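# Move the one filled canister into the yellow bay

## Task

Four canisters stand in the scene and exactly one holds contents. Move that filled canister into the yellow bay so that it sits wholly within the taped boundary, not resting on or over the tape. Return the three empty canisters to roughly their original spots. At the end all four must be upright on their own: a toppled or leaning canister means failure, and anything the robot is still holding in position does not count.

## Robot and tools

Robot: a Hello Robot Stretch 4 with one arm. It has an omni-wheel base, a lift sliding on a vertical mast, a telescoping arm that reaches straight out, a three-joint wrist (yaw, pitch, roll) and a two-finger gripper. It stands about 1.6 m tall, and no part of the base rim is more than 0.23 m from the base origin. Cameras: head_camera, head_left_camera, head_right_camera and wrist_camera.

Frames: the base frame sits on the floor below the base centre, with x ahead, y to the left and z up. hand_pose is reported in this frame. It marks the point centred between the fingers, 0.015 m short of the tips; with all wrist joints at zero its axes line up with the base frame. The printed value may be a little wrong. The odometry frame is wherever the base frame was when the scene began.

execute_actions(actions, cameras): actions is a list holding one action object, or an empty list to just read the state and images. An action can carry "base", "joints" or both, plus optional "pace" and "contact_limits". Alternatively it carries only {"end_of_arm": "enable_torque"}, which turns back on any wrist or gripper motor that has shut off. Motions in one action begin together.
- base: exactly one key, each a relative offset from where the base last measured itself. translate_m drives straight in metres, forward positive, -2 to 2. strafe_m slides sideways in metres, left positive, -2 to 2. rotate_rad turns in place in radians, counter-clockwise (left) positive, -3.2 to 3.2.
- joints: absolute targets keyed by joint name, any subset. lift_m 0 to 1.2 m (height of the lift). arm_m 0 to 0.55 m (extension). wrist_yaw_rad -1.134 to 4.276 (0 points ahead, positive turns left, 3.14 stowed backwards, above 3.4 may hit the arm). wrist_pitch_rad -1.117 to 4.259 (0 level, 1.57 points down). wrist_roll_rad -1.117 to 4.259 (0 keeps fingers level; positive turns clockwise viewed from behind). gripper_m 0 to 0.08 m, the finger gap. Joint targets outside range get clipped and the result says so; other bad values or unknown keys reject the whole call.
- pace: "slow", "default", "fast" or "max". Base speed is 0.1/0.3/0.4/0.6 m/s and turning 1/2/3/4 rad/s respectively; with the lift above 0.2 these shrink, down to 0.3 m/s and 1 rad/s at full height.
- contact_limits: only {"arm_m": x}, x from 0 (very light) to 0.75 (hard), default 0.5; the arm stops when it pushes harder.
- cameras: list of names, or "all"; null or omitted returns all; [] returns none.
An action may not run beyond 15 s. A joint or base you omit may keep pushing toward an earlier target unnoticed. If a call reports a stop, later motion calls in the same reply are skipped.

wait(seconds): 0 to 10, commands nothing and returns state and images. zoom_image(camera, region): region [x0, y0, x1, y1] in pixels of that camera's latest full image, top-left origin, at most 504 by 504. read_manual(section) only returns licence texts. finished_scene(scene) ends the scene irrevocably after the last command settles and reports success; the goal must already hold.

Result lines: joint_positions, with done tolerances lift and arm ±0.004, yaw and roll ±0.02, pitch ±0.05, gripper ±0.002. base_status and joint_status: "done" (for the base, wheels turned the full amount even if slipping); "off_target" (stopped short, may still push); "contact_stop_at_<key>" (met something; that part goes slack, so a loaded lift may sink and a base may roll); "limit_stop_at_<name>" such as own_body (about to hit itself, likeliest with pitch below -0.2 and roll below -0.4 or above 4) or tilt (leaning over 6 degrees: lift, arm and wheels go slack until level); "torque_fault" (a wrist or gripper motor is overloaded and limp until enable_torque). on_its_own lists things not commanded in this call; "held at" means the target held. lidar_m: 12 horizontal distances in metres, 30-degree sectors counter-clockwise from straight ahead (4th left, 7th behind, 10th right); "-" is nothing seen or closer than 0.25 m; it sees from about 0.15 m up and misses clear objects and thin legs. wrist_depth_mm: 7 by 7 grid of median depths, 100 to 2000 mm, rows from the top left; the robot's own parts appear. base_odometry counts wheel rotation only; heading -3.142 to 3.142, left positive. If turned_by_wheels and turned_by_imu differ by over about 0.1 rad, the base hit or slipped. base_tilt in degrees, forward and right positive, with a fixed bias up to 1.5. motor_effort is percent of maximum, bracket is the peak over the last action; wheel positive means turning right.

Gripping: command a gap smaller than the canister; once fingers touch, the gripper only closes slightly further. While squeezing, the reading stays above the command and gripper effort moves off 0; "off_target" after closing means something is held. If gripper effort stays over about 50 away from 0 it faults and may drop the load.

Start tip: lift_m 0.4 with wrist_yaw_rad 0 in one action unfolds the wrist. Avoid: dropping or knocking canisters over, ramming things, hard pushes, turning or driving with over 1 kg held at arm_m above 0.2 (tip risk, worse at fast paces), and strong pushes with the gripper raised. The world keeps running while you think, and the robot holds its last command meanwhile. Shorter robot motion time is better.

Each tool is called after "Call:" as name(argument=value, ...), one argument or row to a line, values as JSON.

## Session

Call:
execute_actions(
  actions=[],
)

Scene clock: 0.00 s.
base_odometry: x=+0.000 y=+0.000 heading=+0.000 (m, m, rad; odometry frame)
turned_by_wheels: +0.000 (rad since the last result)
turned_by_imu: +0.000 (rad since the last result)
base_tilt: forward=+0.1 right=-0.6 (deg)
lidar_m: 1.71 1.74 0.99 2.03 1.16 1.06 1.58 0.88 0.87 1.70 1.72 0.88
base_status: not commanded
joint_positions: lift_m=+0.171 arm_m=-0.001 wrist_yaw_rad=+3.167 wrist_pitch_rad=-0.006 wrist_roll_rad=+0.005 gripper_m=+0.040
joint_status: not commanded
motor_effort: lift_m=+20 arm_m=-1 wrist_yaw_rad=+1 wrist_pitch_rad=-7 wrist_roll_rad=+0 gripper_m=+0 wheel_0=+0 wheel_1=+0 wheel_2=+0 (%)
hand_pose: x=-0.0450 y=+0.0819 z=+0.3502 quat_wxyz=(-0.013, +0.003, +0.002, +1.000) (m; base frame)
wrist_depth_mm: - 147 218 - - - - / - 111 145 - - - - / - 108 143 - - - - / - 117 142 - - - - / 145 144 - - - - 946 / 216 1499 1576 1576 1537 1499 946 / 215 991 118 960 136 1042 891
pictures: head_camera, head_left_camera, head_right_camera, wrist_camera
Images, in order (width x height): head_camera 420x560, head_left_camera 420x672, head_right_camera 420x672, wrist_camera 616x392.

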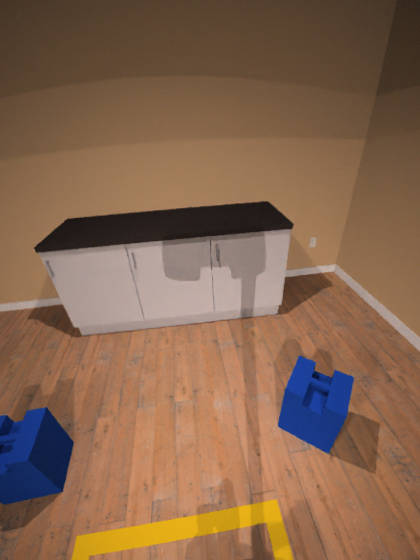

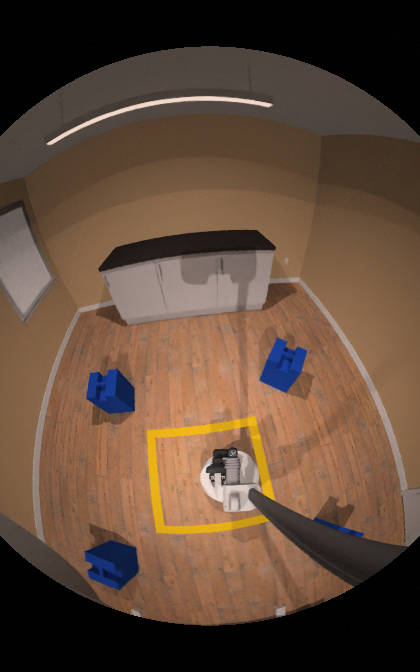

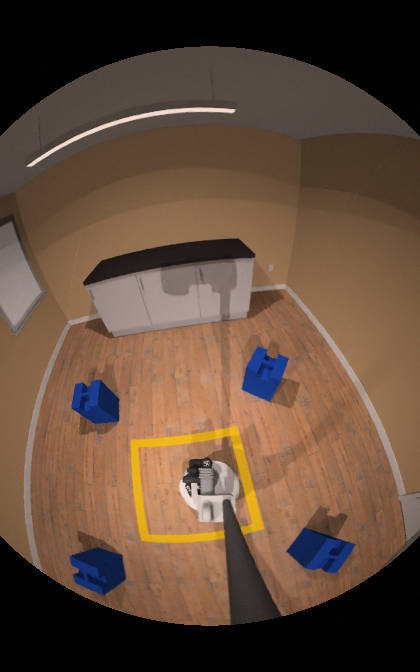

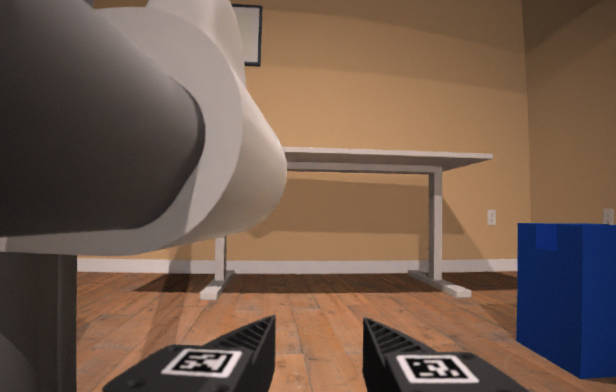

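Call:
zoom_image(
  camera="head_camera",
  region=[240,330,420,480],
)

Call:
execute_actions(
  actions=[
    {"base":{"rotate_rad":-0.6},"joints":{"lift_m":0.5,"wrist_yaw_rad":0,"gripper_m":0.08}},
  ],
)

Region (240, 330, 420, 480) of head_camera's 420x560 image, scaled by 2.800, with more detail than that image has.

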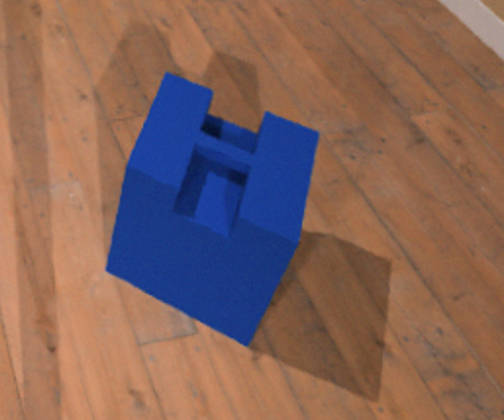

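Scene clock: 16.50 s.
base_odometry: x=+0.000 y=+0.000 heading=-0.600 (m, m, rad; odometry frame)
turned_by_wheels: -0.600 (rad since the last result)
turned_by_imu: -0.598 (rad since the last result)
base_tilt: forward=+0.2 right=-0.5 (deg)
lidar_m: 0.87 1.72 1.73 0.99 2.04 1.26 1.10 1.59 0.90 0.87 1.70 1.72
base_status: done
joint_positions: lift_m=+0.500 arm_m=-0.001 wrist_yaw_rad=+0.000 wrist_pitch_rad=-0.006 wrist_roll_rad=+0.005 gripper_m=+0.080
joint_status: all done
motor_effort: lift_m=+23(26) arm_m=-1(1) wrist_yaw_rad=+0(4) wrist_pitch_rad=-8(9) wrist_roll_rad=+0(3) gripper_m=+1(5) wheel_0=+1(4) wheel_1=+1(7) wheel_2=-1(5) (%)
hand_pose: x=+0.3826 y=-0.0873 z=+0.6793 quat_wxyz=(+1.000, +0.002, -0.003, +0.000) (m; base frame)
wrist_depth_mm: 1921 - - - 1808 1430 1255 / 1863 - - - 1808 1464 1229 / 1863 - - - 1808 1464 1281 / 1281 1499 - - 1756 1464 1255 / 1308 1464 - - 1756 1397 1205 / 1281 1499 - - 1756 1430 1229 / 1308 110 145 1618 1576 109 1160
pictures: head_camera, head_left_camera, head_right_camera, wrist_camera
Images, in order (width x height): head_camera 420x560, head_left_camera 420x672, head_right_camera 420x672, wrist_camera 616x392.

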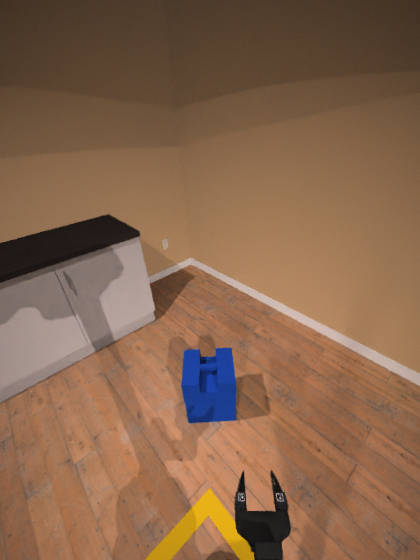

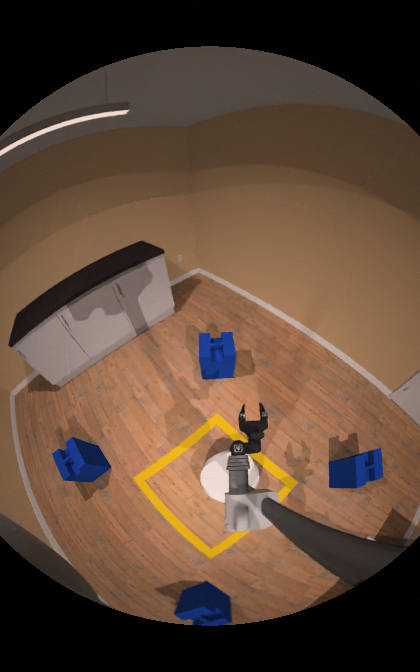

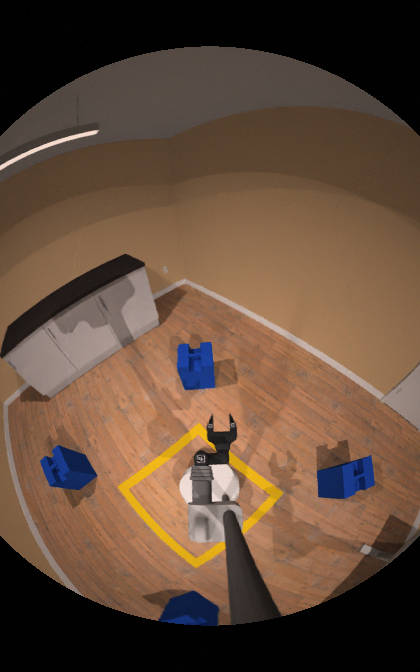

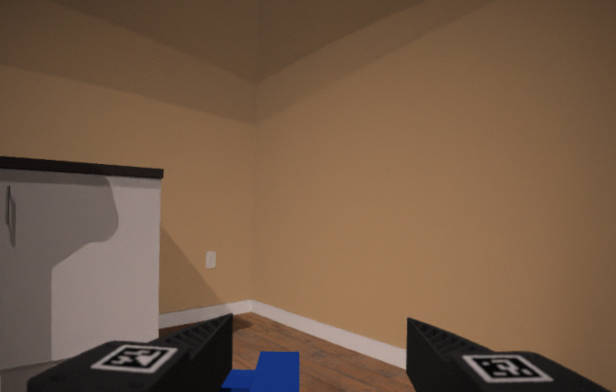

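Call:
execute_actions(
  actions=[
    {"base":{"strafe_m":0.087},"joints":{"wrist_pitch_rad":1.57,"wrist_roll_rad":1.57,"lift_m":0.55}},
  ],
  cameras=[],
)

Call:
execute_actions(
  actions=[
    {"base":{"translate_m":0.5},"joints":{"arm_m":0.15}},
  ],
  cameras=["head_camera","wrist_camera"],
)

Scene clock: 35.70 s.
base_odometry: x=+0.049 y=+0.072 heading=-0.600 (m, m, rad; odometry frame)
turned_by_wheels: +0.000 (rad since the last result)
turned_by_imu: -0.001 (rad since the last result)
base_tilt: forward=+0.1 right=-0.5 (deg)
lidar_m: 0.86 1.64 1.66 0.90 1.97 1.96 1.09 1.64 1.00 0.92 1.78 1.78
base_status: done
joint_positions: lift_m=+0.550 arm_m=-0.001 wrist_yaw_rad=+0.000 wrist_pitch_rad=+1.569 wrist_roll_rad=+1.570 gripper_m=+0.080
joint_status: all done
motor_effort: lift_m=+23(20) arm_m=-1(1) wrist_yaw_rad=+2(1) wrist_pitch_rad=+4(4) wrist_roll_rad=-1(9) gripper_m=+0(2) wheel_0=+2(6) wheel_1=-2(9) wheel_2=+0(1) (%)
hand_pose: x=+0.1702 y=-0.0874 z=+0.5153 quat_wxyz=(+0.501, +0.500, +0.500, -0.499) (m; base frame)
wrist_depth_mm: 699 691 683 676 676 676 668 / 691 683 683 676 668 668 668 / 683 676 676 668 661 661 654 / 683 676 668 661 459 449 647 / 676 668 668 517 449 442 368 / 661 661 654 449 442 439 439 / 668 110 145 455 442 109 436
pictures: none
No camera images: the call's "cameras" was empty. Leave "cameras" out to get every camera's image.

Scene clock: 38.83 s.
base_odometry: x=+0.462 y=-0.210 heading=-0.600 (m, m, rad; odometry frame)
turned_by_wheels: +0.000 (rad since the last result)
turned_by_imu: -0.001 (rad since the last result)
base_tilt: forward=+0.2 right=-0.6 (deg)
lidar_m: 0.38 0.39 1.28 1.53 1.07 2.31 1.58 2.03 1.09 1.64 1.42 0.41
base_status: done
joint_positions: lift_m=+0.550 arm_m=+0.149 wrist_yaw_rad=+0.000 wrist_pitch_rad=+1.570 wrist_roll_rad=+1.570 gripper_m=+0.080
joint_status: all done
motor_effort: lift_m=+23(23) arm_m=+7(8) wrist_yaw_rad=+1(1) wrist_pitch_rad=+1(3) wrist_roll_rad=+0(0) gripper_m=+2(3) wheel_0=+2(5) wheel_1=+1(6) wheel_2=+0(8) (%)
hand_pose: x=+0.3198 y=-0.0874 z=+0.5153 quat_wxyz=(+0.501, +0.500, +0.500, -0.499) (m; base frame)
wrist_depth_mm: 699 683 683 683 683 668 661 / 699 683 676 676 668 661 668 / 676 676 676 676 676 661 661 / 683 661 661 661 661 477 449 / 282 282 289 661 615 445 439 / 281 279 281 654 496 442 439 / 351 110 145 654 647 109 433
pictures: head_camera, wrist_camera
Images, in order (width x height): head_camera 420x560, wrist_camera 616x392.

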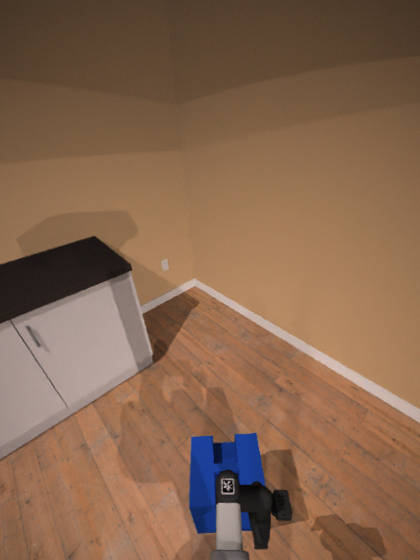

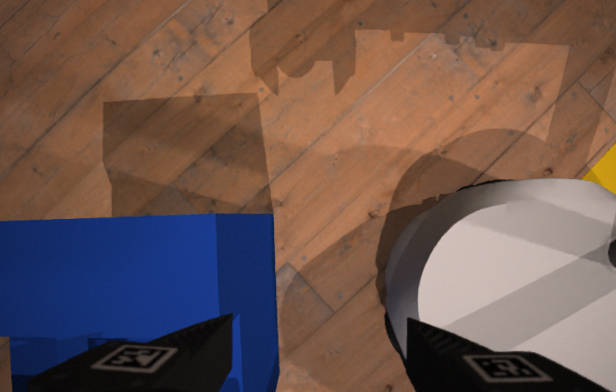

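Call:
execute_actions(
  actions=[
    {"base":{"strafe_m":0.07},"joints":{"arm_m":0.3}},
  ],
  cameras=["head_camera","wrist_camera"],
)

Scene clock: 49.97 s.
base_odometry: x=+0.501 y=-0.152 heading=-0.600 (m, m, rad; odometry frame)
turned_by_wheels: +0.000 (rad since the last result)
turned_by_imu: -0.001 (rad since the last result)
base_tilt: forward=+0.1 right=-0.5 (deg)
lidar_m: 0.37 1.23 1.23 1.48 1.01 2.27 1.57 2.07 1.16 1.69 1.48 0.40
base_status: done
joint_positions: lift_m=+0.550 arm_m=+0.299 wrist_yaw_rad=+0.000 wrist_pitch_rad=+1.570 wrist_roll_rad=+1.570 gripper_m=+0.080
joint_status: all done
motor_effort: lift_m=+23(23) arm_m=+7(8) wrist_yaw_rad=+1(0) wrist_pitch_rad=+1(2) wrist_roll_rad=+1(2) gripper_m=+1(3) wheel_0=+0(7) wheel_1=-2(8) wheel_2=-1(0) (%)
hand_pose: x=+0.4698 y=-0.0874 z=+0.5153 quat_wxyz=(+0.501, +0.500, +0.500, -0.499) (m; base frame)
wrist_depth_mm: 699 691 683 676 683 668 676 / 683 683 683 676 668 668 661 / 691 676 285 283 283 668 661 / 683 283 283 282 279 661 544 / 668 281 281 278 349 609 439 / 668 654 349 347 345 549 442 / 661 110 145 303 279 109 439
pictures: head_camera, wrist_camera
Images, in order (width x height): head_camera 420x560, wrist_camera 616x392.

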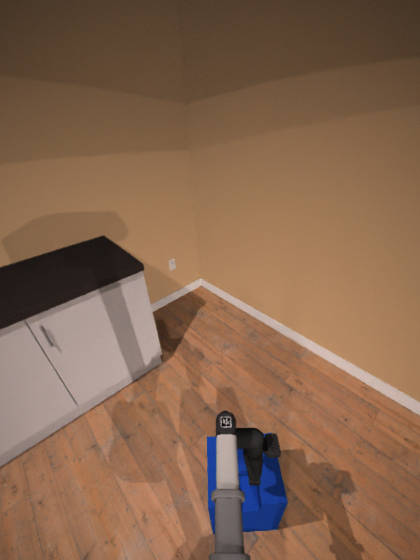

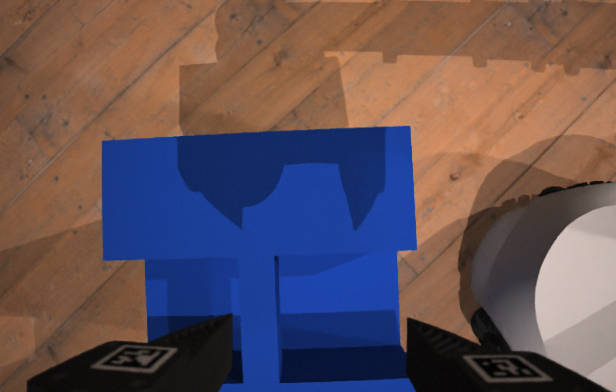

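Call:
execute_actions(
  actions=[
    {"base":{"strafe_m":0.045},"joints":{"arm_m":0.352,"lift_m":0.47}},
  ],
  cameras=["head_camera","wrist_camera"],
)

Scene clock: 62.20 s.
base_odometry: x=+0.527 y=-0.115 heading=-0.600 (m, m, rad; odometry frame)
turned_by_wheels: +0.000 (rad since the last result)
turned_by_imu: -0.001 (rad since the last result)
base_tilt: forward=+0.3 right=-0.5 (deg)
lidar_m: 0.37 1.20 1.20 1.45 0.97 2.23 1.58 2.10 1.20 1.75 1.52 0.40
base_status: done
joint_positions: lift_m=+0.470 arm_m=+0.351 wrist_yaw_rad=+0.000 wrist_pitch_rad=+1.570 wrist_roll_rad=+1.570 gripper_m=+0.080
joint_status: all done
motor_effort: lift_m=+17(19) arm_m=+7(7) wrist_yaw_rad=+1(1) wrist_pitch_rad=+1(0) wrist_roll_rad=+1(0) gripper_m=+0(1) wheel_0=+0(8) wheel_1=-1(9) wheel_2=+0(0) (%)
hand_pose: x=+0.5218 y=-0.0874 z=+0.4358 quat_wxyz=(+0.501, +0.500, +0.500, -0.499) (m; base frame)
wrist_depth_mm: 609 603 603 206 204 203 585 / 603 206 205 204 202 202 585 / 597 204 204 203 201 200 580 / 591 585 203 202 268 268 580 / 591 585 273 199 268 268 521 / 591 585 271 198 267 268 459 / 585 110 145 196 195 109 442
pictures: head_camera, wrist_camera
Images, in order (width x height): head_camera 420x560, wrist_camera 616x392.

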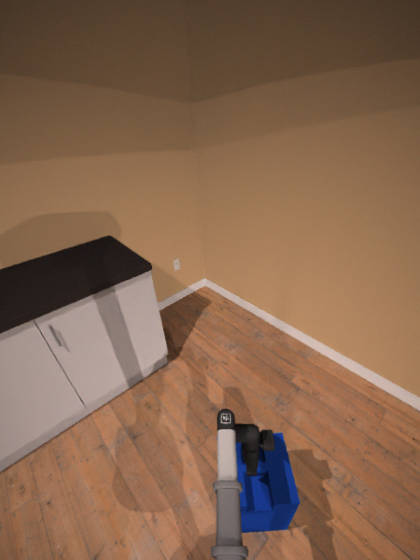

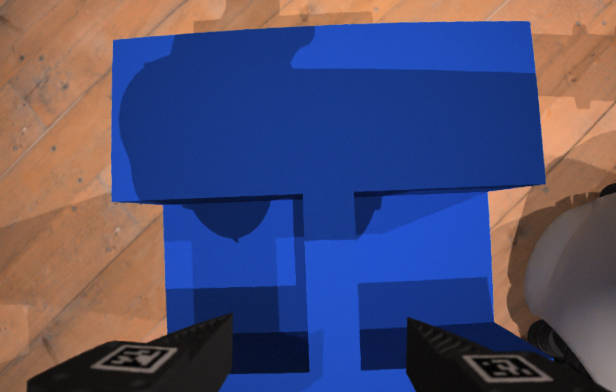

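Call:
execute_actions(
  actions=[
    {"base":{"strafe_m":-0.009},"joints":{"arm_m":0.347}},
  ],
  cameras=[],
)

Call:
execute_actions(
  actions=[
    {"joints":{"lift_m":0.41},"pace":"slow"},
  ],
  cameras=["wrist_camera"],
)

Call:
execute_actions(
  actions=[
    {"joints":{"gripper_m":0.0}},
  ],
  cameras=[],
)

Call:
execute_actions(
  actions=[
    {"joints":{"lift_m":0.44},"pace":"slow"},
  ],
  cameras=["head_camera","wrist_camera"],
)

Scene clock: 86.83 s.
base_odometry: x=+0.522 y=-0.123 heading=-0.600 (m, m, rad; odometry frame)
turned_by_wheels: +0.000 (rad since the last result)
turned_by_imu: -0.001 (rad since the last result)
base_tilt: forward=+0.1 right=-0.6 (deg)
lidar_m: 0.37 1.20 1.21 1.46 0.98 2.24 1.55 2.09 1.20 1.75 1.51 0.40
base_status: done
joint_positions: lift_m=+0.470 arm_m=+0.348 wrist_yaw_rad=+0.000 wrist_pitch_rad=+1.570 wrist_roll_rad=+1.570 gripper_m=+0.080
joint_status: all done
motor_effort: lift_m=+17(17) arm_m=-7(8) wrist_yaw_rad=+1(1) wrist_pitch_rad=+2(1) wrist_roll_rad=+1(1) gripper_m=+1(1) wheel_0=+1(5) wheel_1=+0(10) wheel_2=-1(1) (%)
hand_pose: x=+0.5193 y=-0.0874 z=+0.4358 quat_wxyz=(+0.500, +0.500, +0.500, -0.500) (m; base frame)
wrist_depth_mm: 609 609 603 603 591 397 591 / 603 206 205 204 202 202 591 / 597 205 204 203 202 200 580 / 597 203 202 201 201 200 574 / 597 585 272 200 271 268 517 / 585 580 271 198 267 267 455 / 580 110 145 196 206 109 439
pictures: none
No camera images: the call's "cameras" was empty. Leave "cameras" out to get every camera's image.

Scene clock: 88.20 s.
base_odometry: x=+0.522 y=-0.123 heading=-0.600 (m, m, rad; odometry frame)
turned_by_wheels: +0.000 (rad since the last result)
turned_by_imu: +0.000 (rad since the last result)
base_tilt: forward=+0.2 right=-0.6 (deg)
lidar_m: 0.36 1.19 1.21 1.43 0.96 2.24 1.57 2.06 1.20 1.73 1.50 0.41
base_status: not commanded
joint_positions: lift_m=+0.410 arm_m=+0.348 wrist_yaw_rad=+0.000 wrist_pitch_rad=+1.570 wrist_roll_rad=+1.570 gripper_m=+0.080
joint_status: all done
motor_effort: lift_m=+17(17) arm_m=-7(7) wrist_yaw_rad=+1(1) wrist_pitch_rad=+2(2) wrist_roll_rad=-1(1) gripper_m=+2(1) wheel_0=+1(1) wheel_1=+0(1) wheel_2=-1(0) (%)
hand_pose: x=+0.5193 y=-0.0874 z=+0.3758 quat_wxyz=(+0.500, +0.500, +0.500, -0.500) (m; base frame)
wrist_depth_mm: 146 146 145 144 144 142 - / 145 144 144 143 142 141 141 / 144 143 142 142 141 140 139 / 144 143 142 141 141 140 517 / 525 213 212 140 211 209 517 / 530 211 210 139 208 208 452 / 517 110 145 138 158 109 413
pictures: wrist_camera
Images, in order (width x height): wrist_camera 616x392.

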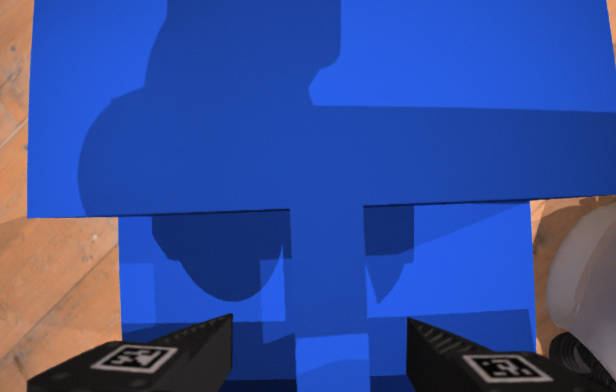

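Scene clock: 89.40 s.
base_odometry: x=+0.522 y=-0.123 heading=-0.600 (m, m, rad; odometry frame)
turned_by_wheels: +0.000 (rad since the last result)
turned_by_imu: +0.000 (rad since the last result)
base_tilt: forward=+0.1 right=-0.5 (deg)
lidar_m: 0.38 1.19 1.23 1.46 0.98 2.24 1.58 2.09 1.19 1.75 1.52 0.41
base_status: not commanded
joint_positions: lift_m=+0.410 arm_m=+0.348 wrist_yaw_rad=+0.000 wrist_pitch_rad=+1.569 wrist_roll_rad=+1.570 gripper_m=+0.027
joint_status: gripper_m off_target (ended at +0.027, target +0.000)
on_its_own: gripper_m is held at +0.021, not at your +0.000, by its contact guard: the fingers met something
motor_effort: lift_m=+17(17) arm_m=-6(7) wrist_yaw_rad=+0(4) wrist_pitch_rad=+3(8) wrist_roll_rad=+1(1) gripper_m=-46(59) wheel_0=+1(0) wheel_1=+0(0) wheel_2=-1(1) (%)
hand_pose: x=+0.5193 y=-0.0874 z=+0.3758 quat_wxyz=(+0.501, +0.500, +0.500, -0.499) (m; base frame)
wrist_depth_mm: 147 145 145 144 143 142 - / 145 145 144 143 142 142 141 / 144 143 143 142 141 141 140 / 143 143 141 141 140 140 517 / 535 213 211 139 211 208 512 / 525 211 211 138 209 207 480 / 521 211 109 138 109 206 462
pictures: none
No camera images: the call's "cameras" was empty. Leave "cameras" out to get every camera's image.

Scene clock: 90.47 s.
base_odometry: x=+0.522 y=-0.123 heading=-0.600 (m, m, rad; odometry frame)
turned_by_wheels: +0.000 (rad since the last result)
turned_by_imu: +0.000 (rad since the last result)
base_tilt: forward=+0.2 right=-0.6 (deg)
lidar_m: 0.36 1.20 1.22 1.47 0.97 2.25 1.57 2.08 1.19 1.72 1.51 0.39
base_status: not commanded
joint_positions: lift_m=+0.439 arm_m=+0.348 wrist_yaw_rad=+0.000 wrist_pitch_rad=+1.570 wrist_roll_rad=+1.570 gripper_m=+0.026
joint_status: all done
on_its_own: gripper_m is held at +0.021, not at your +0.000, by its contact guard: the fingers met something
motor_effort: lift_m=+27(28) arm_m=-6(6) wrist_yaw_rad=+1(5) wrist_pitch_rad=+2(5) wrist_roll_rad=-2(5) gripper_m=-43(48) wheel_0=+1(1) wheel_1=+0(0) wheel_2=+0(1) (%)
hand_pose: x=+0.5191 y=-0.0874 z=+0.4050 quat_wxyz=(+0.500, +0.500, +0.500, -0.500) (m; base frame)
wrist_depth_mm: 149 149 147 146 145 143 - / 148 147 146 144 143 142 141 / 147 146 144 143 142 141 140 / 351 145 144 142 141 140 139 / 554 216 213 141 210 208 496 / 549 213 212 139 208 206 466 / 549 211 110 138 109 204 459
pictures: head_camera, wrist_camera
Images, in order (width x height): head_camera 420x560, wrist_camera 616x392.

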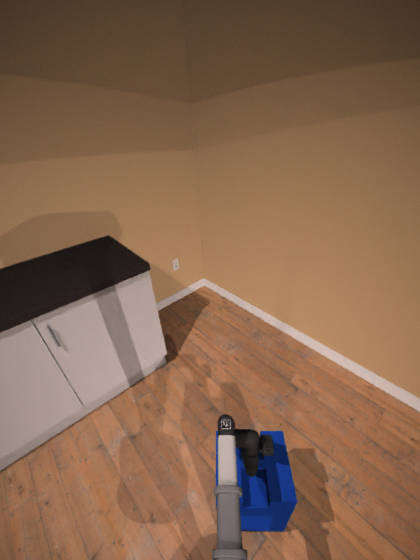

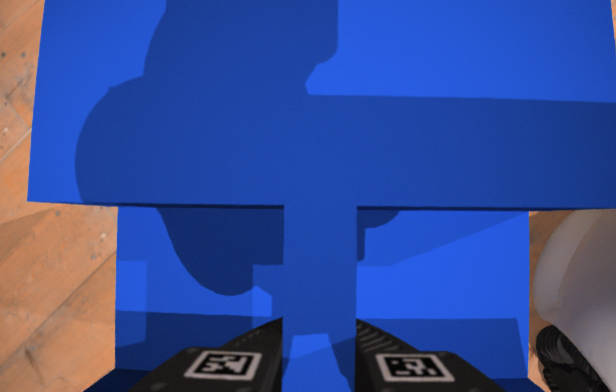

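Call:
execute_actions(
  actions=[
    {"joints":{"lift_m":0.41},"pace":"slow"},
  ],
  cameras=[],
)

Call:
execute_actions(
  actions=[
    {"joints":{"gripper_m":0.08}},
  ],
  cameras=[],
)

Call:
execute_actions(
  actions=[
    {"joints":{"lift_m":0.55}},
  ],
  cameras=[],
)

Call:
execute_actions(
  actions=[
    {"base":{"translate_m":-0.5},"joints":{"arm_m":0.1}},
  ],
  cameras=[],
)

Call:
execute_actions(
  actions=[
    {"base":{"rotate_rad":1.45}},
  ],
  cameras=["head_camera","head_left_camera"],
)

Scene clock: 113.73 s.
base_odometry: x=+0.522 y=-0.123 heading=-0.600 (m, m, rad; odometry frame)
turned_by_wheels: +0.000 (rad since the last result)
turned_by_imu: -0.001 (rad since the last result)
base_tilt: forward=+0.2 right=-0.6 (deg)
lidar_m: 0.39 1.22 1.22 1.46 0.97 2.25 1.59 2.09 1.20 1.73 1.50 0.40
base_status: not commanded
joint_positions: lift_m=+0.410 arm_m=+0.348 wrist_yaw_rad=-0.001 wrist_pitch_rad=+1.569 wrist_roll_rad=+1.570 gripper_m=+0.026
joint_status: all done
on_its_own: gripper_m is held at +0.021, not at your +0.000, by its contact guard: the fingers met something
motor_effort: lift_m=+15(25) arm_m=-6(6) wrist_yaw_rad=+3(2) wrist_pitch_rad=+1(5) wrist_roll_rad=+0(4) gripper_m=-43(41) wheel_0=+1(0) wheel_1=+0(0) wheel_2=-1(1) (%)
hand_pose: x=+0.5192 y=-0.0874 z=+0.3760 quat_wxyz=(+0.500, +0.500, +0.500, -0.500) (m; base frame)
wrist_depth_mm: 148 147 146 144 143 142 - / 147 146 145 144 142 141 140 / 145 145 143 143 141 140 139 / 340 144 143 141 141 139 138 / 530 214 213 140 210 208 517 / 530 213 212 139 208 207 480 / 525 211 110 138 109 204 488
pictures: none
No camera images: the call's "cameras" was empty. Leave "cameras" out to get every camera's image.

Scene clock: 114.93 s.
base_odometry: x=+0.522 y=-0.123 heading=-0.600 (m, m, rad; odometry frame)
turned_by_wheels: +0.000 (rad since the last result)
turned_by_imu: +0.000 (rad since the last result)
base_tilt: forward=+0.2 right=-0.5 (deg)
lidar_m: 0.37 1.19 1.21 1.46 0.98 2.23 1.58 2.09 1.19 1.73 1.51 0.41
base_status: not commanded
joint_positions: lift_m=+0.410 arm_m=+0.348 wrist_yaw_rad=+0.000 wrist_pitch_rad=+1.570 wrist_roll_rad=+1.570 gripper_m=+0.080
joint_status: all done
motor_effort: lift_m=+17(17) arm_m=-6(6) wrist_yaw_rad=+1(2) wrist_pitch_rad=-2(2) wrist_roll_rad=-3(2) gripper_m=+1(39) wheel_0=+1(1) wheel_1=+0(0) wheel_2=-1(1) (%)
hand_pose: x=+0.5190 y=-0.0874 z=+0.3758 quat_wxyz=(+0.500, +0.500, +0.500, -0.500) (m; base frame)
wrist_depth_mm: 146 146 145 144 143 142 - / 145 145 144 143 142 141 141 / 144 143 143 142 141 140 140 / 338 143 142 141 140 139 139 / 525 213 212 140 211 209 512 / 530 211 210 139 208 208 484 / 525 110 145 138 207 110 430
pictures: none
No camera images: the call's "cameras" was empty. Leave "cameras" out to get every camera's image.

Scene clock: 116.60 s.
base_odometry: x=+0.522 y=-0.123 heading=-0.600 (m, m, rad; odometry frame)
turned_by_wheels: +0.000 (rad since the last result)
turned_by_imu: +0.000 (rad since the last result)
base_tilt: forward=+0.2 right=-0.5 (deg)
lidar_m: 0.38 1.20 1.20 1.44 0.96 2.25 1.57 2.08 1.20 1.72 1.50 0.41
base_status: not commanded
joint_positions: lift_m=+0.550 arm_m=+0.348 wrist_yaw_rad=+0.000 wrist_pitch_rad=+1.570 wrist_roll_rad=+1.570 gripper_m=+0.080
joint_status: all done
motor_effort: lift_m=+23(27) arm_m=-6(6) wrist_yaw_rad=+1(2) wrist_pitch_rad=+0(1) wrist_roll_rad=+0(0) gripper_m=+3(2) wheel_0=+1(1) wheel_1=+0(0) wheel_2=-1(1) (%)
hand_pose: x=+0.5190 y=-0.0874 z=+0.5153 quat_wxyz=(+0.500, +0.500, +0.500, -0.500) (m; base frame)
wrist_depth_mm: 691 691 683 691 676 668 668 / 691 676 683 676 676 668 661 / 676 683 283 282 281 661 661 / 683 668 281 282 279 661 661 / 676 668 349 349 349 640 500 / 668 654 347 293 343 647 462 / 661 110 145 274 271 109 452
pictures: none
No camera images: the call's "cameras" was empty. Leave "cameras" out to get every camera's image.

Scene clock: 119.77 s.
base_odometry: x=+0.109 y=+0.160 heading=-0.600 (m, m, rad; odometry frame)
turned_by_wheels: +0.000 (rad since the last result)
turned_by_imu: +0.000 (rad since the last result)
base_tilt: forward=+0.2 right=-0.5 (deg)
lidar_m: 0.88 1.58 1.57 0.81 1.88 1.91 1.06 1.72 1.72 1.06 1.86 0.92
base_status: done
joint_positions: lift_m=+0.550 arm_m=+0.101 wrist_yaw_rad=+0.000 wrist_pitch_rad=+1.570 wrist_roll_rad=+1.570 gripper_m=+0.080
joint_status: all done
motor_effort: lift_m=+22(23) arm_m=-7(10) wrist_yaw_rad=+1(0) wrist_pitch_rad=+2(2) wrist_roll_rad=-2(1) gripper_m=+2(1) wheel_0=+1(6) wheel_1=-2(4) wheel_2=-1(9) (%)
hand_pose: x=+0.2723 y=-0.0874 z=+0.5153 quat_wxyz=(+0.500, +0.500, +0.500, -0.500) (m; base frame)
wrist_depth_mm: 691 691 676 676 676 676 676 / 691 691 691 676 676 668 668 / 683 676 668 668 683 661 661 / 661 676 676 668 668 452 449 / 668 661 668 654 445 442 436 / 661 661 668 654 449 439 436 / 668 110 145 654 442 109 439
pictures: none
No camera images: the call's "cameras" was empty. Leave "cameras" out to get every camera's image.

Scene clock: 121.77 s.
base_odometry: x=+0.109 y=+0.160 heading=+0.849 (m, m, rad; odometry frame)
turned_by_wheels: +1.450 (rad since the last result)
turned_by_imu: +1.443 (rad since the last result)
base_tilt: forward=+0.1 right=-0.5 (deg)
lidar_m: 0.81 0.90 1.89 1.07 1.27 1.68 1.06 1.87 1.85 0.88 1.58 1.58
base_status: done
joint_positions: lift_m=+0.550 arm_m=+0.101 wrist_yaw_rad=+0.000 wrist_pitch_rad=+1.570 wrist_roll_rad=+1.570 gripper_m=+0.080
joint_status: not commanded
motor_effort: lift_m=+22(22) arm_m=-7(7) wrist_yaw_rad=+1(0) wrist_pitch_rad=+2(1) wrist_roll_rad=-1(1) gripper_m=+1(2) wheel_0=+0(6) wheel_1=-1(6) wheel_2=+0(7) (%)
hand_pose: x=+0.2723 y=-0.0874 z=+0.5153 quat_wxyz=(+0.500, +0.500, +0.500, -0.500) (m; base frame)
wrist_depth_mm: 683 699 676 683 676 676 668 / 691 691 683 676 676 668 661 / 683 676 676 676 661 668 654 / 683 683 676 668 661 455 452 / 676 668 661 661 449 442 442 / 654 668 661 661 445 442 439 / 668 110 146 654 442 109 439
pictures: head_camera, head_left_camera
Images, in order (width x height): head_camera 420x560, head_left_camera 420x672.

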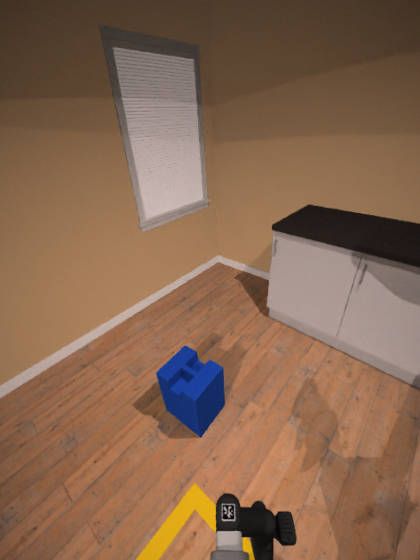

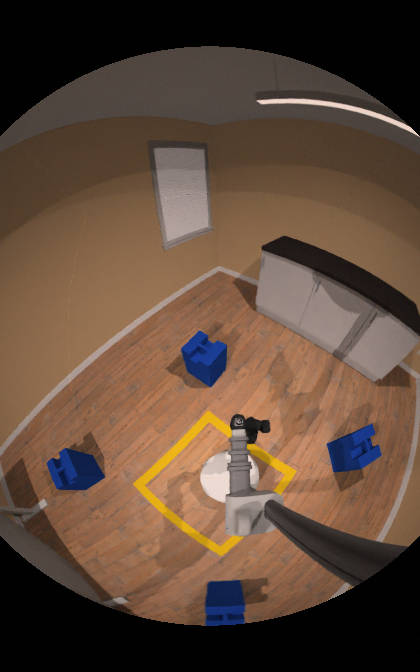

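Call:
execute_actions(
  actions=[
    {"base":{"strafe_m":0.15}},
  ],
  cameras=[],
)

Call:
execute_actions(
  actions=[
    {"base":{"translate_m":0.42},"joints":{"arm_m":0.3,"lift_m":0.6}},
  ],
  cameras=["head_camera","wrist_camera"],
)

Scene clock: 134.00 s.
base_odometry: x=-0.003 y=+0.259 heading=+0.849 (m, m, rad; odometry frame)
turned_by_wheels: +0.000 (rad since the last result)
turned_by_imu: -0.001 (rad since the last result)
base_tilt: forward=+0.1 right=-0.6 (deg)
lidar_m: 0.79 1.78 1.78 0.92 1.06 1.62 1.07 1.99 1.98 1.02 1.70 1.69
base_status: done
joint_positions: lift_m=+0.550 arm_m=+0.101 wrist_yaw_rad=+0.000 wrist_pitch_rad=+1.570 wrist_roll_rad=+1.570 gripper_m=+0.080
joint_status: not commanded
motor_effort: lift_m=+22(22) arm_m=-7(7) wrist_yaw_rad=+0(0) wrist_pitch_rad=+1(1) wrist_roll_rad=+1(0) gripper_m=+2(3) wheel_0=+1(6) wheel_1=+0(10) wheel_2=+0(0) (%)
hand_pose: x=+0.2723 y=-0.0874 z=+0.5153 quat_wxyz=(+0.500, +0.500, +0.500, -0.500) (m; base frame)
wrist_depth_mm: 691 691 676 691 676 676 668 / 683 683 676 676 676 668 668 / 683 683 668 676 668 661 668 / 676 661 668 668 661 455 452 / 676 661 661 661 452 442 439 / 661 661 661 654 445 439 436 / 668 110 145 654 442 109 436
pictures: none
No camera images: the call's "cameras" was empty. Leave "cameras" out to get every camera's image.

Scene clock: 136.87 s.
base_odometry: x=+0.274 y=+0.574 heading=+0.850 (m, m, rad; odometry frame)
turned_by_wheels: +0.000 (rad since the last result)
turned_by_imu: -0.001 (rad since the last result)
base_tilt: forward=+0.3 right=-0.6 (deg)
lidar_m: 0.38 0.50 1.51 1.67 1.08 1.93 1.47 2.27 1.07 1.08 1.36 1.35
base_status: done
joint_positions: lift_m=+0.600 arm_m=+0.299 wrist_yaw_rad=+0.000 wrist_pitch_rad=+1.570 wrist_roll_rad=+1.570 gripper_m=+0.080
joint_status: all done
motor_effort: lift_m=+23(22) arm_m=+7(8) wrist_yaw_rad=+1(2) wrist_pitch_rad=+0(1) wrist_roll_rad=-2(1) gripper_m=+0(2) wheel_0=+0(9) wheel_1=+0(5) wheel_2=+2(8) (%)
hand_pose: x=+0.4699 y=-0.0874 z=+0.5653 quat_wxyz=(+0.500, +0.500, +0.500, -0.500) (m; base frame)
wrist_depth_mm: 741 741 741 741 723 723 723 / 741 732 723 723 723 715 715 / 732 723 715 732 707 715 707 / 723 723 715 707 715 707 539 / 732 707 330 683 707 603 488 / 715 707 327 327 699 544 484 / 707 110 145 324 320 109 484
pictures: head_camera, wrist_camera
Images, in order (width x height): head_camera 420x560, wrist_camera 616x392.

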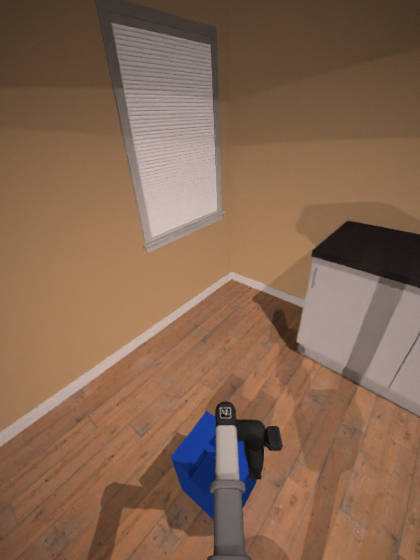

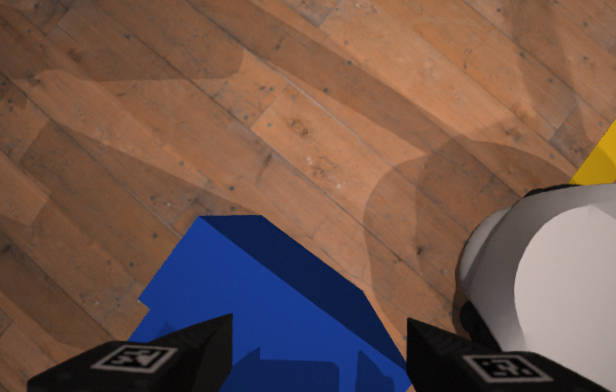

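Call:
execute_actions(
  actions=[
    {"base":{"strafe_m":0.06},"joints":{"wrist_roll_rad":2.15,"arm_m":0.33,"lift_m":0.55}},
  ],
  cameras=["head_camera","wrist_camera"],
)

Scene clock: 149.07 s.
base_odometry: x=+0.229 y=+0.614 heading=+0.850 (m, m, rad; odometry frame)
turned_by_wheels: +0.000 (rad since the last result)
turned_by_imu: -0.001 (rad since the last result)
base_tilt: forward=+0.2 right=-0.6 (deg)
lidar_m: 0.39 0.56 1.46 1.61 1.04 1.88 1.48 2.30 1.14 1.13 1.41 0.50
base_status: done
joint_positions: lift_m=+0.550 arm_m=+0.329 wrist_yaw_rad=+0.000 wrist_pitch_rad=+1.570 wrist_roll_rad=+2.150 gripper_m=+0.080
joint_status: all done
motor_effort: lift_m=+17(18) arm_m=+7(8) wrist_yaw_rad=+0(1) wrist_pitch_rad=+1(2) wrist_roll_rad=+0(8) gripper_m=+2(2) wheel_0=+1(6) wheel_1=-1(9) wheel_2=+1(2) (%)
hand_pose: x=+0.4998 y=-0.0874 z=+0.5158 quat_wxyz=(+0.337, +0.622, +0.336, -0.622) (m; base frame)
wrist_depth_mm: 699 699 691 683 683 668 466 / 691 683 683 676 668 615 455 / 691 683 668 668 668 554 449 / 676 668 668 661 661 647 455 / 668 668 281 279 278 654 647 / 668 668 278 277 276 647 640 / 661 110 145 274 274 109 634
pictures: head_camera, wrist_camera
Images, in order (width x height): head_camera 420x560, wrist_camera 616x392.

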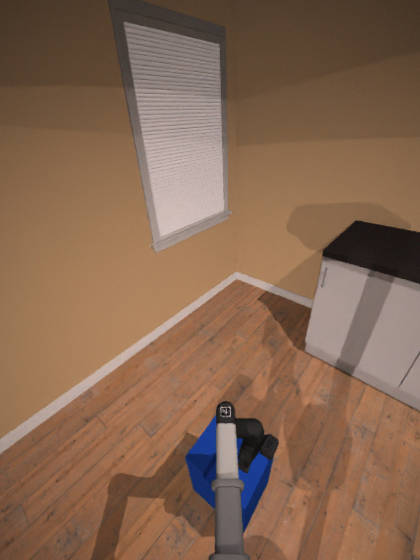

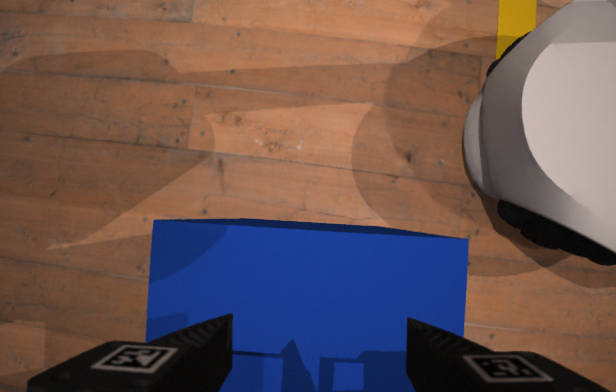

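Call:
execute_actions(
  actions=[
    {"base":{"strafe_m":0.093},"joints":{"wrist_roll_rad":2.2,"arm_m":0.397}},
  ],
  cameras=[],
)

Call:
execute_actions(
  actions=[
    {"joints":{"lift_m":0.47}},
  ],
  cameras=["wrist_camera"],
)

Scene clock: 162.33 s.
base_odometry: x=+0.159 y=+0.675 heading=+0.850 (m, m, rad; odometry frame)
turned_by_wheels: +0.000 (rad since the last result)
turned_by_imu: -0.001 (rad since the last result)
base_tilt: forward=+0.2 right=-0.7 (deg)
lidar_m: 0.41 1.41 1.39 1.55 0.96 1.80 1.50 1.56 1.23 1.21 1.47 0.41
base_status: done
joint_positions: lift_m=+0.550 arm_m=+0.396 wrist_yaw_rad=+0.000 wrist_pitch_rad=+1.570 wrist_roll_rad=+2.200 gripper_m=+0.080
joint_status: all done
motor_effort: lift_m=+17(17) arm_m=+7(8) wrist_yaw_rad=+0(1) wrist_pitch_rad=+3(0) wrist_roll_rad=+1(1) gripper_m=+2(0) wheel_0=+0(5) wheel_1=-1(10) wheel_2=+1(0) (%)
hand_pose: x=+0.5668 y=-0.0874 z=+0.5158 quat_wxyz=(+0.321, +0.630, +0.321, -0.630) (m; base frame)
wrist_depth_mm: 691 699 691 683 676 683 462 / 699 683 676 676 676 634 462 / 683 676 286 283 281 603 488 / 683 676 283 281 281 647 585 / 676 668 353 347 347 654 647 / 661 668 347 289 345 647 634 / 661 110 145 272 271 109 640
pictures: none
No camera images: the call's "cameras" was empty. Leave "cameras" out to get every camera's image.

Scene clock: 163.67 s.
base_odometry: x=+0.159 y=+0.675 heading=+0.850 (m, m, rad; odometry frame)
turned_by_wheels: +0.000 (rad since the last result)
turned_by_imu: +0.000 (rad since the last result)
base_tilt: forward=+0.1 right=-0.6 (deg)
lidar_m: 0.42 1.41 1.38 1.55 0.94 1.82 1.49 1.54 1.22 1.22 1.47 0.39
base_status: not commanded
joint_positions: lift_m=+0.470 arm_m=+0.396 wrist_yaw_rad=+0.000 wrist_pitch_rad=+1.570 wrist_roll_rad=+2.200 gripper_m=+0.080
joint_status: all done
motor_effort: lift_m=+17(13) arm_m=+7(7) wrist_yaw_rad=+0(1) wrist_pitch_rad=+1(3) wrist_roll_rad=+0(0) gripper_m=+1(2) wheel_0=+0(1) wheel_1=-1(1) wheel_2=+1(1) (%)
hand_pose: x=+0.5668 y=-0.0874 z=+0.4358 quat_wxyz=(+0.321, +0.630, +0.321, -0.630) (m; base frame)
wrist_depth_mm: 615 603 609 603 597 591 442 / 609 208 206 205 204 203 455 / 609 206 204 203 202 201 488 / 597 204 203 201 201 200 574 / 591 585 273 200 268 564 569 / 580 574 270 198 267 574 564 / 585 110 145 197 204 109 559
pictures: wrist_camera
Images, in order (width x height): wrist_camera 616x392.

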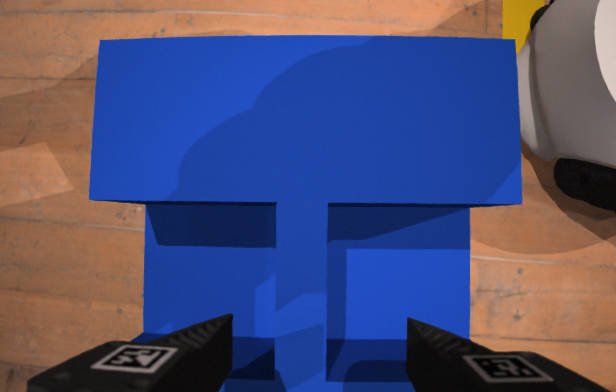

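Call:
execute_actions(
  actions=[
    {"joints":{"lift_m":0.41},"pace":"slow"},
  ],
  cameras=["wrist_camera"],
)

Call:
execute_actions(
  actions=[
    {"joints":{"gripper_m":0.0}},
  ],
  cameras=[],
)

Call:
execute_actions(
  actions=[
    {"joints":{"lift_m":0.44},"pace":"slow"},
  ],
  cameras=["wrist_camera"],
)

Scene clock: 176.37 s.
base_odometry: x=+0.159 y=+0.675 heading=+0.850 (m, m, rad; odometry frame)
turned_by_wheels: +0.000 (rad since the last result)
turned_by_imu: -0.001 (rad since the last result)
base_tilt: forward=+0.2 right=-0.6 (deg)
lidar_m: 0.42 1.40 1.39 1.56 0.96 1.81 1.50 1.54 1.23 1.22 1.49 0.39
base_status: not commanded
joint_positions: lift_m=+0.410 arm_m=+0.396 wrist_yaw_rad=+0.000 wrist_pitch_rad=+1.570 wrist_roll_rad=+2.200 gripper_m=+0.080
joint_status: all done
motor_effort: lift_m=+17(18) arm_m=+7(7) wrist_yaw_rad=+0(1) wrist_pitch_rad=+0(2) wrist_roll_rad=-1(0) gripper_m=+0(0) wheel_0=+1(1) wheel_1=-1(1) wheel_2=+1(1) (%)
hand_pose: x=+0.5668 y=-0.0874 z=+0.3758 quat_wxyz=(+0.321, +0.630, +0.321, -0.630) (m; base frame)
wrist_depth_mm: 148 147 146 146 144 143 - / 146 146 144 144 143 142 142 / 145 144 143 143 142 141 140 / 163 155 147 141 141 140 517 / 525 214 212 140 210 210 512 / 521 211 211 139 208 208 504 / 525 110 138 138 203 109 500
pictures: wrist_camera
Images, in order (width x height): wrist_camera 616x392.

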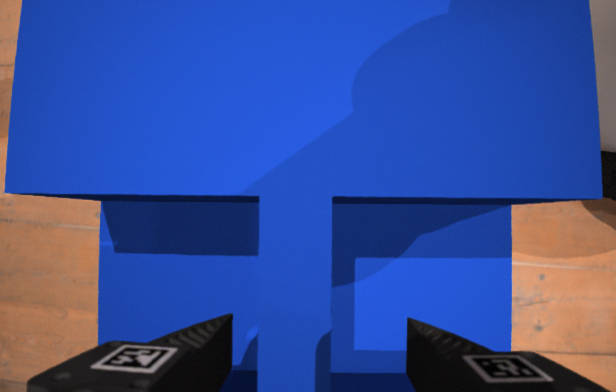

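Scene clock: 177.57 s.
base_odometry: x=+0.159 y=+0.675 heading=+0.850 (m, m, rad; odometry frame)
turned_by_wheels: +0.000 (rad since the last result)
turned_by_imu: +0.000 (rad since the last result)
base_tilt: forward=+0.2 right=-0.7 (deg)
lidar_m: 0.41 1.41 1.39 1.55 0.95 1.81 1.50 1.55 1.24 1.21 1.48 0.40
base_status: not commanded
joint_positions: lift_m=+0.410 arm_m=+0.396 wrist_yaw_rad=+0.000 wrist_pitch_rad=+1.569 wrist_roll_rad=+2.200 gripper_m=+0.026
joint_status: gripper_m off_target (ended at +0.026, target +0.000)
on_its_own: gripper_m is held at +0.020, not at your +0.000, by its contact guard: the fingers met something
motor_effort: lift_m=+17(17) arm_m=+6(7) wrist_yaw_rad=+2(3) wrist_pitch_rad=+3(11) wrist_roll_rad=-4(2) gripper_m=-45(53) wheel_0=-1(0) wheel_1=-1(2) wheel_2=+1(1) (%)
hand_pose: x=+0.5671 y=-0.0874 z=+0.3758 quat_wxyz=(+0.321, +0.631, +0.320, -0.630) (m; base frame)
wrist_depth_mm: 148 147 146 145 144 143 - / 147 145 145 144 143 142 141 / 145 144 143 142 141 140 140 / 539 154 148 141 141 140 517 / 530 213 213 140 211 208 512 / 525 213 210 139 208 207 504 / 521 211 110 137 109 204 504
pictures: none
No camera images: the call's "cameras" was empty. Leave "cameras" out to get every camera's image.

Scene clock: 178.63 s.
base_odometry: x=+0.159 y=+0.675 heading=+0.850 (m, m, rad; odometry frame)
turned_by_wheels: +0.000 (rad since the last result)
turned_by_imu: +0.000 (rad since the last result)
base_tilt: forward=+0.2 right=-0.3 (deg)
lidar_m: 0.41 1.40 1.39 1.55 0.95 1.81 1.50 1.54 1.22 1.20 1.47 0.38
base_status: not commanded
joint_positions: lift_m=+0.439 arm_m=+0.396 wrist_yaw_rad=+0.000 wrist_pitch_rad=+1.569 wrist_roll_rad=+2.200 gripper_m=+0.026
joint_status: all done
on_its_own: gripper_m is held at +0.020, not at your +0.000, by its contact guard: the fingers met something
motor_effort: lift_m=+27(28) arm_m=+6(6) wrist_yaw_rad=+1(1) wrist_pitch_rad=+5(6) wrist_roll_rad=-1(2) gripper_m=-43(45) wheel_0=-1(0) wheel_1=-2(1) wheel_2=+0(1) (%)
hand_pose: x=+0.5671 y=-0.0874 z=+0.4050 quat_wxyz=(+0.321, +0.631, +0.320, -0.630) (m; base frame)
wrist_depth_mm: 150 148 147 146 145 144 - / 148 147 145 144 144 143 141 / 146 145 144 143 142 141 140 / 559 160 152 142 142 140 544 / 559 216 213 140 209 208 539 / 554 212 210 139 208 207 535 / 544 212 110 138 109 204 530
pictures: wrist_camera
Images, in order (width x height): wrist_camera 616x392.

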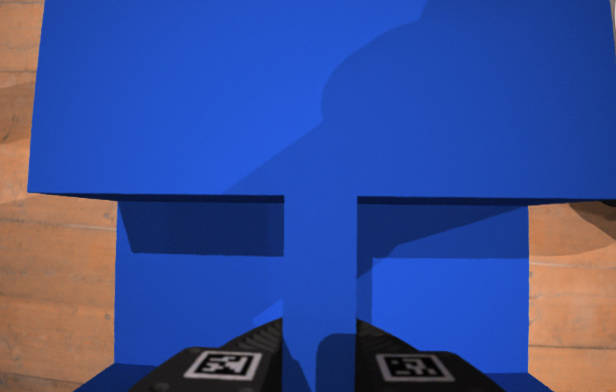

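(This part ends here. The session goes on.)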